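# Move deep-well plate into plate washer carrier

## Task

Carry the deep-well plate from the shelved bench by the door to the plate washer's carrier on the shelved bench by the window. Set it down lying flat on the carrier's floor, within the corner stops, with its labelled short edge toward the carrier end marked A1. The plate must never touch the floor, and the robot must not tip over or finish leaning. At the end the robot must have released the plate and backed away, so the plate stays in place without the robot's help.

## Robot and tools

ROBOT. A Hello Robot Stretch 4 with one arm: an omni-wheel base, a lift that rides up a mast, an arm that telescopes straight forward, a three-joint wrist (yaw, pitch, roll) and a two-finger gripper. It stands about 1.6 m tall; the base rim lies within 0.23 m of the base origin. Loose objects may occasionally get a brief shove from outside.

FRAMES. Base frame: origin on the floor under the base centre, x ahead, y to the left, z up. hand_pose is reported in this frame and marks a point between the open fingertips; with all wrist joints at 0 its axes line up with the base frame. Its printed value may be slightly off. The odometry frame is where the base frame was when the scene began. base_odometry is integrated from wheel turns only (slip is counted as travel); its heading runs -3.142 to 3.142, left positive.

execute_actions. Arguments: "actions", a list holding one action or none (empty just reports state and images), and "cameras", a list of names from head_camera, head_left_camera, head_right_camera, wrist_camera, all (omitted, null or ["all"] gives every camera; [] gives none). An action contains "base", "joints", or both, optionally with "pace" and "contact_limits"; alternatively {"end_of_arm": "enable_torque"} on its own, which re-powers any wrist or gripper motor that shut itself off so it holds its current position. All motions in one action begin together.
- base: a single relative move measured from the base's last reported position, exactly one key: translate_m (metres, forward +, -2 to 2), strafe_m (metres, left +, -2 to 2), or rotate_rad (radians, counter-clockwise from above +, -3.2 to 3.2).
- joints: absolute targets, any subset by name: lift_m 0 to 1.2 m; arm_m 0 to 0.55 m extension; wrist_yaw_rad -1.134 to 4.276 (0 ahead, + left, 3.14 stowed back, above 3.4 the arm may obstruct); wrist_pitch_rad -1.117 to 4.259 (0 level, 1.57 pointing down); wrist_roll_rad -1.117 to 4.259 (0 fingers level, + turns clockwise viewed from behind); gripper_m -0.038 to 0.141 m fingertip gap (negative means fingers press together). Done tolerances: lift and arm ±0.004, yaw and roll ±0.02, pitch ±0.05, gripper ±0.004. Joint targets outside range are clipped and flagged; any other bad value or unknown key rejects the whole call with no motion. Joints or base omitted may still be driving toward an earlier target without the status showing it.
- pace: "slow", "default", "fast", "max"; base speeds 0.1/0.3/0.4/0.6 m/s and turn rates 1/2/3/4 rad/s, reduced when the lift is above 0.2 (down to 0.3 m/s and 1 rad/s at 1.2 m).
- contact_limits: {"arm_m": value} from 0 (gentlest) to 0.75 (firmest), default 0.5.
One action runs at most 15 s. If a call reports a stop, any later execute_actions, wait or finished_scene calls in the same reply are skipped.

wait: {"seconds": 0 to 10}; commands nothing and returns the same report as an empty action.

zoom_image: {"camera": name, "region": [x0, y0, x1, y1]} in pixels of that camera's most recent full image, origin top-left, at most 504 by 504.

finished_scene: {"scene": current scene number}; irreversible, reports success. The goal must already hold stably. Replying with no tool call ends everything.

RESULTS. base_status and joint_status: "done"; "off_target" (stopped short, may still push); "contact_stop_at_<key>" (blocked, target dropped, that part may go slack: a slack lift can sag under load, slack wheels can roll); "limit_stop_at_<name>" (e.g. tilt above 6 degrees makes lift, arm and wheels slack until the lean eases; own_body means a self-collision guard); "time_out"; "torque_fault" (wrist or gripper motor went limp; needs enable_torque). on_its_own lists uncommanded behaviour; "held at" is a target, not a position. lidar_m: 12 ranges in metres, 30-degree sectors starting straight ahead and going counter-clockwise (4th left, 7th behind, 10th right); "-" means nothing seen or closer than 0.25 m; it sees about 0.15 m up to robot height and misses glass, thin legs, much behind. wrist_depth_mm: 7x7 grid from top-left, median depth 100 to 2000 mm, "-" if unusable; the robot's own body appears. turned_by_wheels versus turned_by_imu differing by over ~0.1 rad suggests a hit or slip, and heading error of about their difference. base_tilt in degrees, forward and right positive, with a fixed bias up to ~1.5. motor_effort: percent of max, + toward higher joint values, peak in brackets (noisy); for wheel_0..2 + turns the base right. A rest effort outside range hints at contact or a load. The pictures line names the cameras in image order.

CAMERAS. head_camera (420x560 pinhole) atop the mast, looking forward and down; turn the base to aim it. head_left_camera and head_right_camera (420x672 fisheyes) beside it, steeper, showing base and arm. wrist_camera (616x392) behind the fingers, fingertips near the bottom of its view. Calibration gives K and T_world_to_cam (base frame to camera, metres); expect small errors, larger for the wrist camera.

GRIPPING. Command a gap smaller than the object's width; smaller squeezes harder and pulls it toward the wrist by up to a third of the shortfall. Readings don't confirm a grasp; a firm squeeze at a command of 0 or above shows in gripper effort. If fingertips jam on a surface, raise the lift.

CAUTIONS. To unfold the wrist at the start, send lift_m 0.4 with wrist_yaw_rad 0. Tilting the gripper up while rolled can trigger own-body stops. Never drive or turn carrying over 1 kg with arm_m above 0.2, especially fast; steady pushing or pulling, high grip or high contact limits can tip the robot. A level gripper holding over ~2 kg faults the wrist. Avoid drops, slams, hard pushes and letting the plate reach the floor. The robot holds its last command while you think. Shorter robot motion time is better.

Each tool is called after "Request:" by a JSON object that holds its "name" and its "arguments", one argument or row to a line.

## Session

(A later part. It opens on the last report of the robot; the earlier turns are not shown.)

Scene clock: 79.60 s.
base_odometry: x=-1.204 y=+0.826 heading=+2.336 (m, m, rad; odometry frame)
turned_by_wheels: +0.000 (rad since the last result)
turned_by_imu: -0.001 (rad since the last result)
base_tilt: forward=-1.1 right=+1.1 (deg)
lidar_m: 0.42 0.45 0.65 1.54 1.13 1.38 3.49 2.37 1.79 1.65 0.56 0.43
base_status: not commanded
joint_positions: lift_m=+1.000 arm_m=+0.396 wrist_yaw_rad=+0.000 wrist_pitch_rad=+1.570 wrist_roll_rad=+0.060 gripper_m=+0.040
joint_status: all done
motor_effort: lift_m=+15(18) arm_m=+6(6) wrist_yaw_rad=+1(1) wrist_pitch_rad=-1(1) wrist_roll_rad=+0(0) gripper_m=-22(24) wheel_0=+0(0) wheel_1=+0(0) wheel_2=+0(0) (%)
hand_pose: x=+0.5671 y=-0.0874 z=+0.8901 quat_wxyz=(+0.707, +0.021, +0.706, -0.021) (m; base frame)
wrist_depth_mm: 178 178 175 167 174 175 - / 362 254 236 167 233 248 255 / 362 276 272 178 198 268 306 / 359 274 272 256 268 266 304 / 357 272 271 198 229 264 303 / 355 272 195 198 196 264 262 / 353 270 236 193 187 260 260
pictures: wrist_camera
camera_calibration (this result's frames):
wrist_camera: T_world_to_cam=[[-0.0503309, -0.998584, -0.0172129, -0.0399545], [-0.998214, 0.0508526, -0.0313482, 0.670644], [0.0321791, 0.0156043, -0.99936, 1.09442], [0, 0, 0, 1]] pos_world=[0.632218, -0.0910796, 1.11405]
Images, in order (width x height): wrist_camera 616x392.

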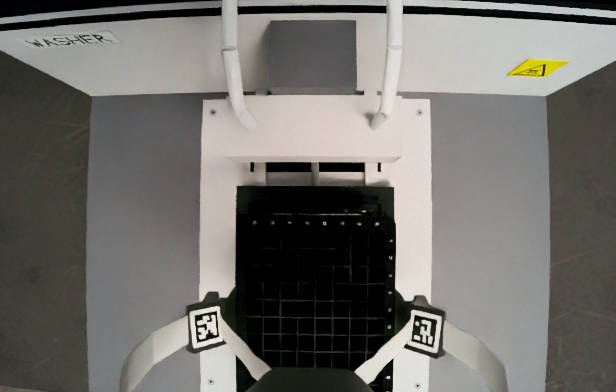

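Request:
{"name": "execute_actions", "arguments": {
  "actions": [
    {"joints":{"arm_m":0.402}}
  ],
  "cameras": []
}}

Request:
{"name": "execute_actions", "arguments": {
  "actions": [
    {"joints":{"lift_m":0.986},"pace":"slow"}
  ],
  "cameras": []
}}

Request:
{"name": "execute_actions", "arguments": {
  "actions": [
    {"joints":{"gripper_m":0.13},"pace":"slow"}
  ],
  "cameras": ["wrist_camera"]
}}

Request:
{"name": "execute_actions", "arguments": {
  "actions": [
    {"joints":{"lift_m":1.08}}
  ],
  "cameras": ["wrist_camera","head_right_camera"]
}}

Request:
{"name": "zoom_image", "arguments": {
  "camera": "wrist_camera",
  "region": [200,170,440,392]
}}

Scene clock: 84.83 s.
base_odometry: x=-1.204 y=+0.826 heading=+2.336 (m, m, rad; odometry frame)
turned_by_wheels: +0.000 (rad since the last result)
turned_by_imu: -0.001 (rad since the last result)
base_tilt: forward=-0.9 right=+1.2 (deg)
lidar_m: 0.41 0.44 0.66 1.55 1.14 1.40 3.49 2.36 1.79 1.66 0.56 0.44
base_status: not commanded
joint_positions: lift_m=+1.000 arm_m=+0.401 wrist_yaw_rad=+0.000 wrist_pitch_rad=+1.570 wrist_roll_rad=+0.060 gripper_m=+0.040
joint_status: all done
motor_effort: lift_m=+16(16) arm_m=+6(6) wrist_yaw_rad=+2(1) wrist_pitch_rad=+1(3) wrist_roll_rad=+0(0) gripper_m=-22(22) wheel_0=+0(0) wheel_1=+0(0) wheel_2=+0(0) (%)
hand_pose: x=+0.5721 y=-0.0874 z=+0.8901 quat_wxyz=(+0.707, +0.021, +0.707, -0.021) (m; base frame)
wrist_depth_mm: 168 167 166 166 165 165 - / 236 238 223 167 221 235 250 / 362 276 273 178 177 267 304 / 357 274 272 255 268 266 301 / 357 273 271 198 229 264 303 / 357 271 195 198 197 262 262 / 353 268 236 192 187 260 260
pictures: none
No camera images: the call's "cameras" was empty. Leave "cameras" out to get every camera's image.

Scene clock: 85.63 s.
base_odometry: x=-1.204 y=+0.826 heading=+2.336 (m, m, rad; odometry frame)
turned_by_wheels: +0.000 (rad since the last result)
turned_by_imu: +0.000 (rad since the last result)
base_tilt: forward=-1.0 right=+1.1 (deg)
lidar_m: 0.42 0.45 0.66 1.53 1.11 1.39 3.48 2.37 1.79 1.66 0.57 0.44
base_status: not commanded
joint_positions: lift_m=+0.986 arm_m=+0.401 wrist_yaw_rad=+0.000 wrist_pitch_rad=+1.570 wrist_roll_rad=+0.060 gripper_m=+0.040
joint_status: all done
motor_effort: lift_m=+15(18) arm_m=+6(6) wrist_yaw_rad=+1(2) wrist_pitch_rad=+1(1) wrist_roll_rad=+0(0) gripper_m=-24(23) wheel_0=+0(0) wheel_1=+0(0) wheel_2=+0(0) (%)
hand_pose: x=+0.5721 y=-0.0874 z=+0.8761 quat_wxyz=(+0.707, +0.021, +0.707, -0.021) (m; base frame)
wrist_depth_mm: 167 167 165 153 153 165 - / 236 240 222 153 204 235 230 / 347 262 164 163 163 252 254 / 347 262 258 243 253 252 251 / 345 258 256 198 228 251 250 / 340 255 195 198 196 249 248 / 340 254 224 193 187 246 247
pictures: none
No camera images: the call's "cameras" was empty. Leave "cameras" out to get every camera's image.

Scene clock: 89.50 s.
base_odometry: x=-1.204 y=+0.826 heading=+2.336 (m, m, rad; odometry frame)
turned_by_wheels: +0.000 (rad since the last result)
turned_by_imu: -0.001 (rad since the last result)
base_tilt: forward=-1.1 right=+1.0 (deg)
lidar_m: 0.42 0.47 0.66 1.54 1.14 1.37 3.46 2.38 1.78 1.67 0.58 0.44
base_status: not commanded
joint_positions: lift_m=+0.986 arm_m=+0.401 wrist_yaw_rad=+0.000 wrist_pitch_rad=+1.572 wrist_roll_rad=+0.060 gripper_m=+0.130
joint_status: all done
motor_effort: lift_m=+15(15) arm_m=+6(6) wrist_yaw_rad=+2(1) wrist_pitch_rad=-5(7) wrist_roll_rad=-1(0) gripper_m=+0(23) wheel_0=+0(0) wheel_1=+0(0) wheel_2=+0(0) (%)
hand_pose: x=+0.5716 y=-0.0874 z=+0.8761 quat_wxyz=(+0.707, +0.021, +0.707, -0.021) (m; base frame)
wrist_depth_mm: 166 166 164 156 155 164 - / 234 236 220 156 217 232 238 / 351 264 168 166 166 258 294 / 347 262 260 246 255 255 294 / 345 260 258 199 242 254 291 / 343 258 198 198 198 251 251 / 343 257 242 153 211 249 250
pictures: wrist_camera
camera_calibration (this result's frames):
wrist_camera: T_world_to_cam=[[-0.0504087, -0.998582, -0.0171344, -0.0399901], [-0.998259, 0.0509036, -0.0297926, 0.673416], [0.0306226, 0.0156028, -0.999409, 1.08124], [0, 0, 0, 1]] pos_world=[0.637117, -0.091083, 1.09998]
Images, in order (width x height): wrist_camera 616x392.

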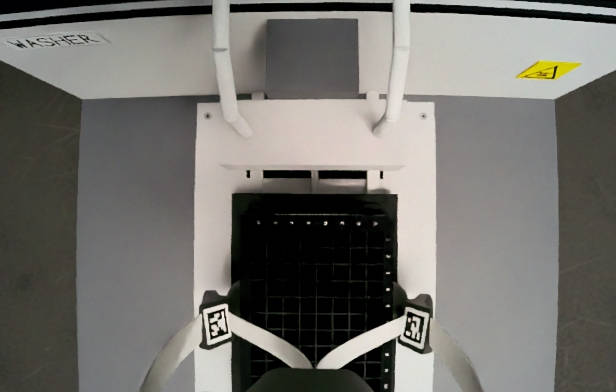

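Scene clock: 90.90 s.
base_odometry: x=-1.204 y=+0.826 heading=+2.336 (m, m, rad; odometry frame)
turned_by_wheels: +0.000 (rad since the last result)
turned_by_imu: +0.000 (rad since the last result)
base_tilt: forward=-1.1 right=+1.0 (deg)
lidar_m: 0.41 0.45 0.68 1.53 1.14 1.42 3.47 2.35 1.79 1.65 0.59 0.44
base_status: not commanded
joint_positions: lift_m=+1.080 arm_m=+0.401 wrist_yaw_rad=+0.000 wrist_pitch_rad=+1.570 wrist_roll_rad=+0.060 gripper_m=+0.130
joint_status: all done
motor_effort: lift_m=+24(22) arm_m=+6(6) wrist_yaw_rad=+2(2) wrist_pitch_rad=+1(7) wrist_roll_rad=+0(0) gripper_m=+0(0) wheel_0=+0(0) wheel_1=+0(1) wheel_2=+1(1) (%)
hand_pose: x=+0.5720 y=-0.0874 z=+0.9693 quat_wxyz=(+0.707, +0.021, +0.707, -0.021) (m; base frame)
wrist_depth_mm: 209 208 207 207 206 202 - / 442 241 242 244 238 234 233 / 445 439 353 257 347 347 421 / 439 439 353 336 347 345 424 / 439 433 353 320 343 343 421 / 439 433 334 306 330 340 415 / 439 436 349 152 342 338 418
pictures: head_right_camera, wrist_camera
camera_calibration (this result's frames):
wrist_camera: T_world_to_cam=[[-0.0504229, -0.99858, -0.0171961, -0.038306], [-0.99822, 0.0509389, -0.031016, 0.677717], [0.0318479, 0.0156016, -0.999371, 1.17369], [0, 0, 0, 1]] pos_world=[0.6372, -0.0910853, 1.19332]
Images, in order (width x height): head_right_camera 420x672, wrist_camera 616x392.

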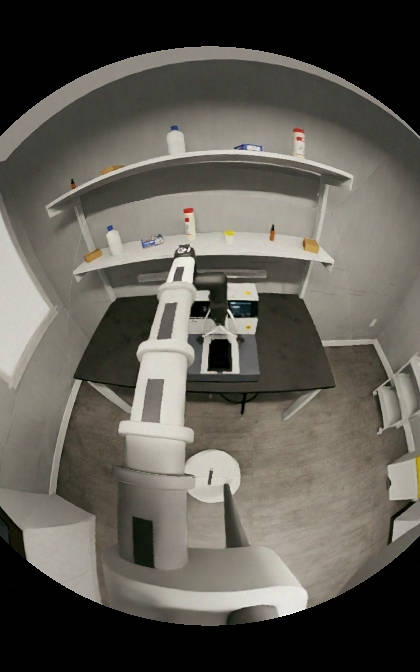

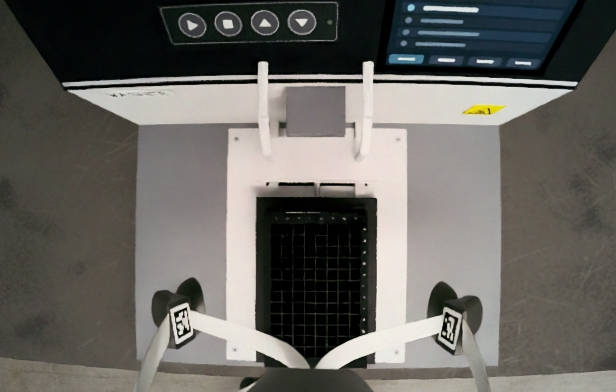

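Region (200, 170, 440, 392) of wrist_camera's 616x392 image, scaled by 2.100; it fills the top 466 rows of this view, and the rest is white.

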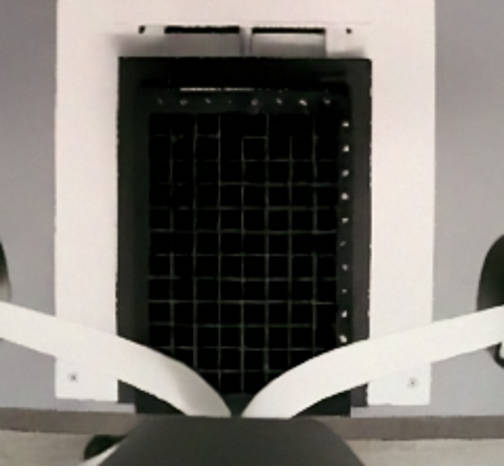

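Request:
{"name": "execute_actions", "arguments": {
  "actions": [
    {"joints":{"arm_m":0.2,"wrist_pitch_rad":1.3}}
  ],
  "cameras": ["wrist_camera","head_camera"]
}}

Request:
{"name": "zoom_image", "arguments": {
  "camera": "wrist_camera",
  "region": [210,40,430,260]
}}

Scene clock: 95.20 s.
base_odometry: x=-1.204 y=+0.826 heading=+2.336 (m, m, rad; odometry frame)
turned_by_wheels: +0.000 (rad since the last result)
turned_by_imu: -0.001 (rad since the last result)
base_tilt: forward=-1.1 right=+1.0 (deg)
lidar_m: 0.42 0.45 0.66 1.53 1.12 1.40 3.47 2.35 1.79 1.67 0.57 0.43
base_status: not commanded
joint_positions: lift_m=+1.080 arm_m=+0.201 wrist_yaw_rad=+0.000 wrist_pitch_rad=+1.301 wrist_roll_rad=+0.060 gripper_m=+0.130
joint_status: all done
motor_effort: lift_m=+24(24) arm_m=-6(6) wrist_yaw_rad=+1(1) wrist_pitch_rad=-2(4) wrist_roll_rad=-1(0) gripper_m=+1(2) wheel_0=+0(0) wheel_1=+0(0) wheel_2=+1(1) (%)
hand_pose: x=+0.4489 y=-0.0874 z=+0.9798 quat_wxyz=(+0.795, +0.024, +0.605, -0.018) (m; base frame)
wrist_depth_mm: 580 559 370 329 364 455 539 / 549 539 430 415 421 512 508 / 512 508 413 349 402 480 484 / 484 477 389 340 382 452 459 / 462 455 373 351 362 368 436 / 445 442 430 436 424 421 418 / 1118 1160 1160 152 1078 1078 1118
pictures: head_camera, wrist_camera
camera_calibration (this result's frames):
wrist_camera: T_world_to_cam=[[-0.0441623, -0.998573, -0.0300148, -0.0345903], [-0.953927, 0.0510747, -0.295658, 0.794579], [0.296769, 0.015575, -0.954822, 1.02549], [0, 0, 0, 1]] pos_world=[0.45211, -0.0910957, 1.21304]
Images, in order (width x height): head_camera 420x560, wrist_camera 616x392.

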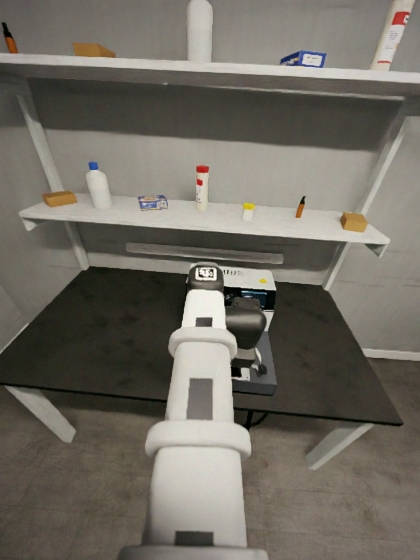

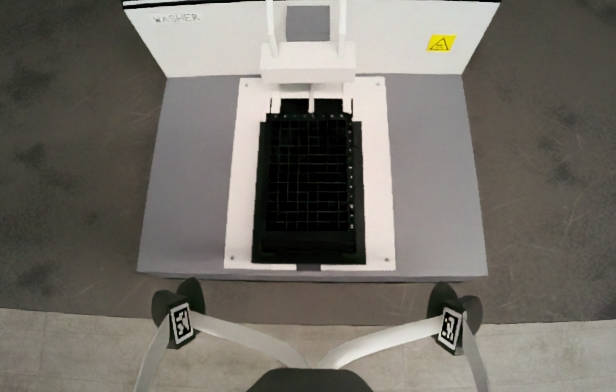

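Region (210, 40, 430, 260) of wrist_camera's 616x392 image, scaled by 2.291.

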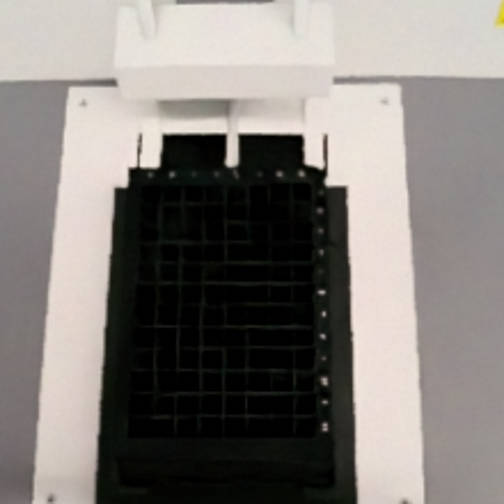

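Request:
{"name": "execute_actions", "arguments": {
  "actions": [
    {"joints":{"arm_m":0.0,"wrist_pitch_rad":0.7,"lift_m":0.95,"wrist_roll_rad":0}}
  ],
  "cameras": ["wrist_camera"]
}}

Request:
{"name": "zoom_image", "arguments": {
  "camera": "wrist_camera",
  "region": [210,100,430,320]
}}

Scene clock: 100.50 s.
base_odometry: x=-1.204 y=+0.826 heading=+2.336 (m, m, rad; odometry frame)
turned_by_wheels: +0.000 (rad since the last result)
turned_by_imu: -0.001 (rad since the last result)
base_tilt: forward=-1.2 right=+0.9 (deg)
lidar_m: 0.42 0.45 0.66 1.54 1.14 1.38 3.47 2.35 1.79 1.65 0.58 0.45
base_status: not commanded
joint_positions: lift_m=+0.950 arm_m=+0.001 wrist_yaw_rad=+0.000 wrist_pitch_rad=+0.702 wrist_roll_rad=+0.000 gripper_m=+0.130
joint_status: all done
motor_effort: lift_m=+15(20) arm_m=-6(6) wrist_yaw_rad=+1(1) wrist_pitch_rad=-7(11) wrist_roll_rad=-3(2) gripper_m=+1(0) wheel_0=+0(0) wheel_1=+0(0) wheel_2=+1(1) (%)
hand_pose: x=+0.3922 y=-0.0874 z=+0.9423 quat_wxyz=(+0.939, +0.000, +0.344, +0.000) (m; base frame)
wrist_depth_mm: 960 960 466 459 452 891 891 / 1008 1008 480 469 462 946 931 / 768 768 535 445 517 741 741 / 609 609 473 382 469 597 591 / 504 488 394 351 389 477 492 / 424 413 359 373 355 351 421 / 397 392 382 152 368 364 373
pictures: wrist_camera
camera_calibration (this result's frames):
wrist_camera: T_world_to_cam=[[0.0187304, -0.999815, -0.00437202, -0.0871651], [-0.622117, -0.00823128, -0.782881, 1.05324], [0.7827, 0.0173836, -0.622156, 0.502588], [0, 0, 0, 1]] pos_world=[0.263492, -0.0872163, 1.13686]
Images, in order (width x height): wrist_camera 616x392.

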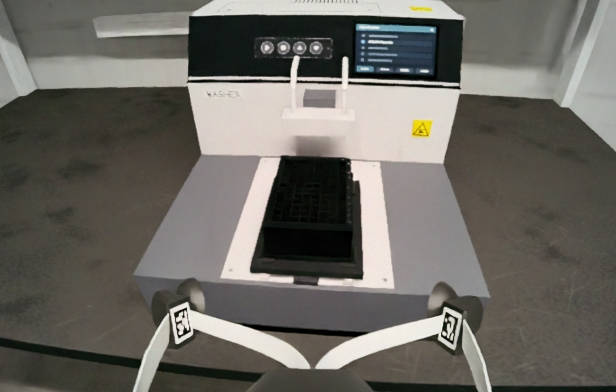

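Region (210, 100, 430, 320) of wrist_camera's 616x392 image, scaled by 2.291.

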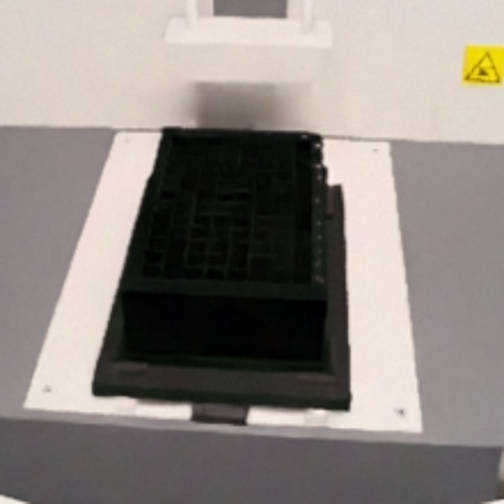

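Stops are visible in front; seated.

Request:
{"name": "finished_scene", "arguments": {
  "scene": 1
}}

The scene is finished: the task was done.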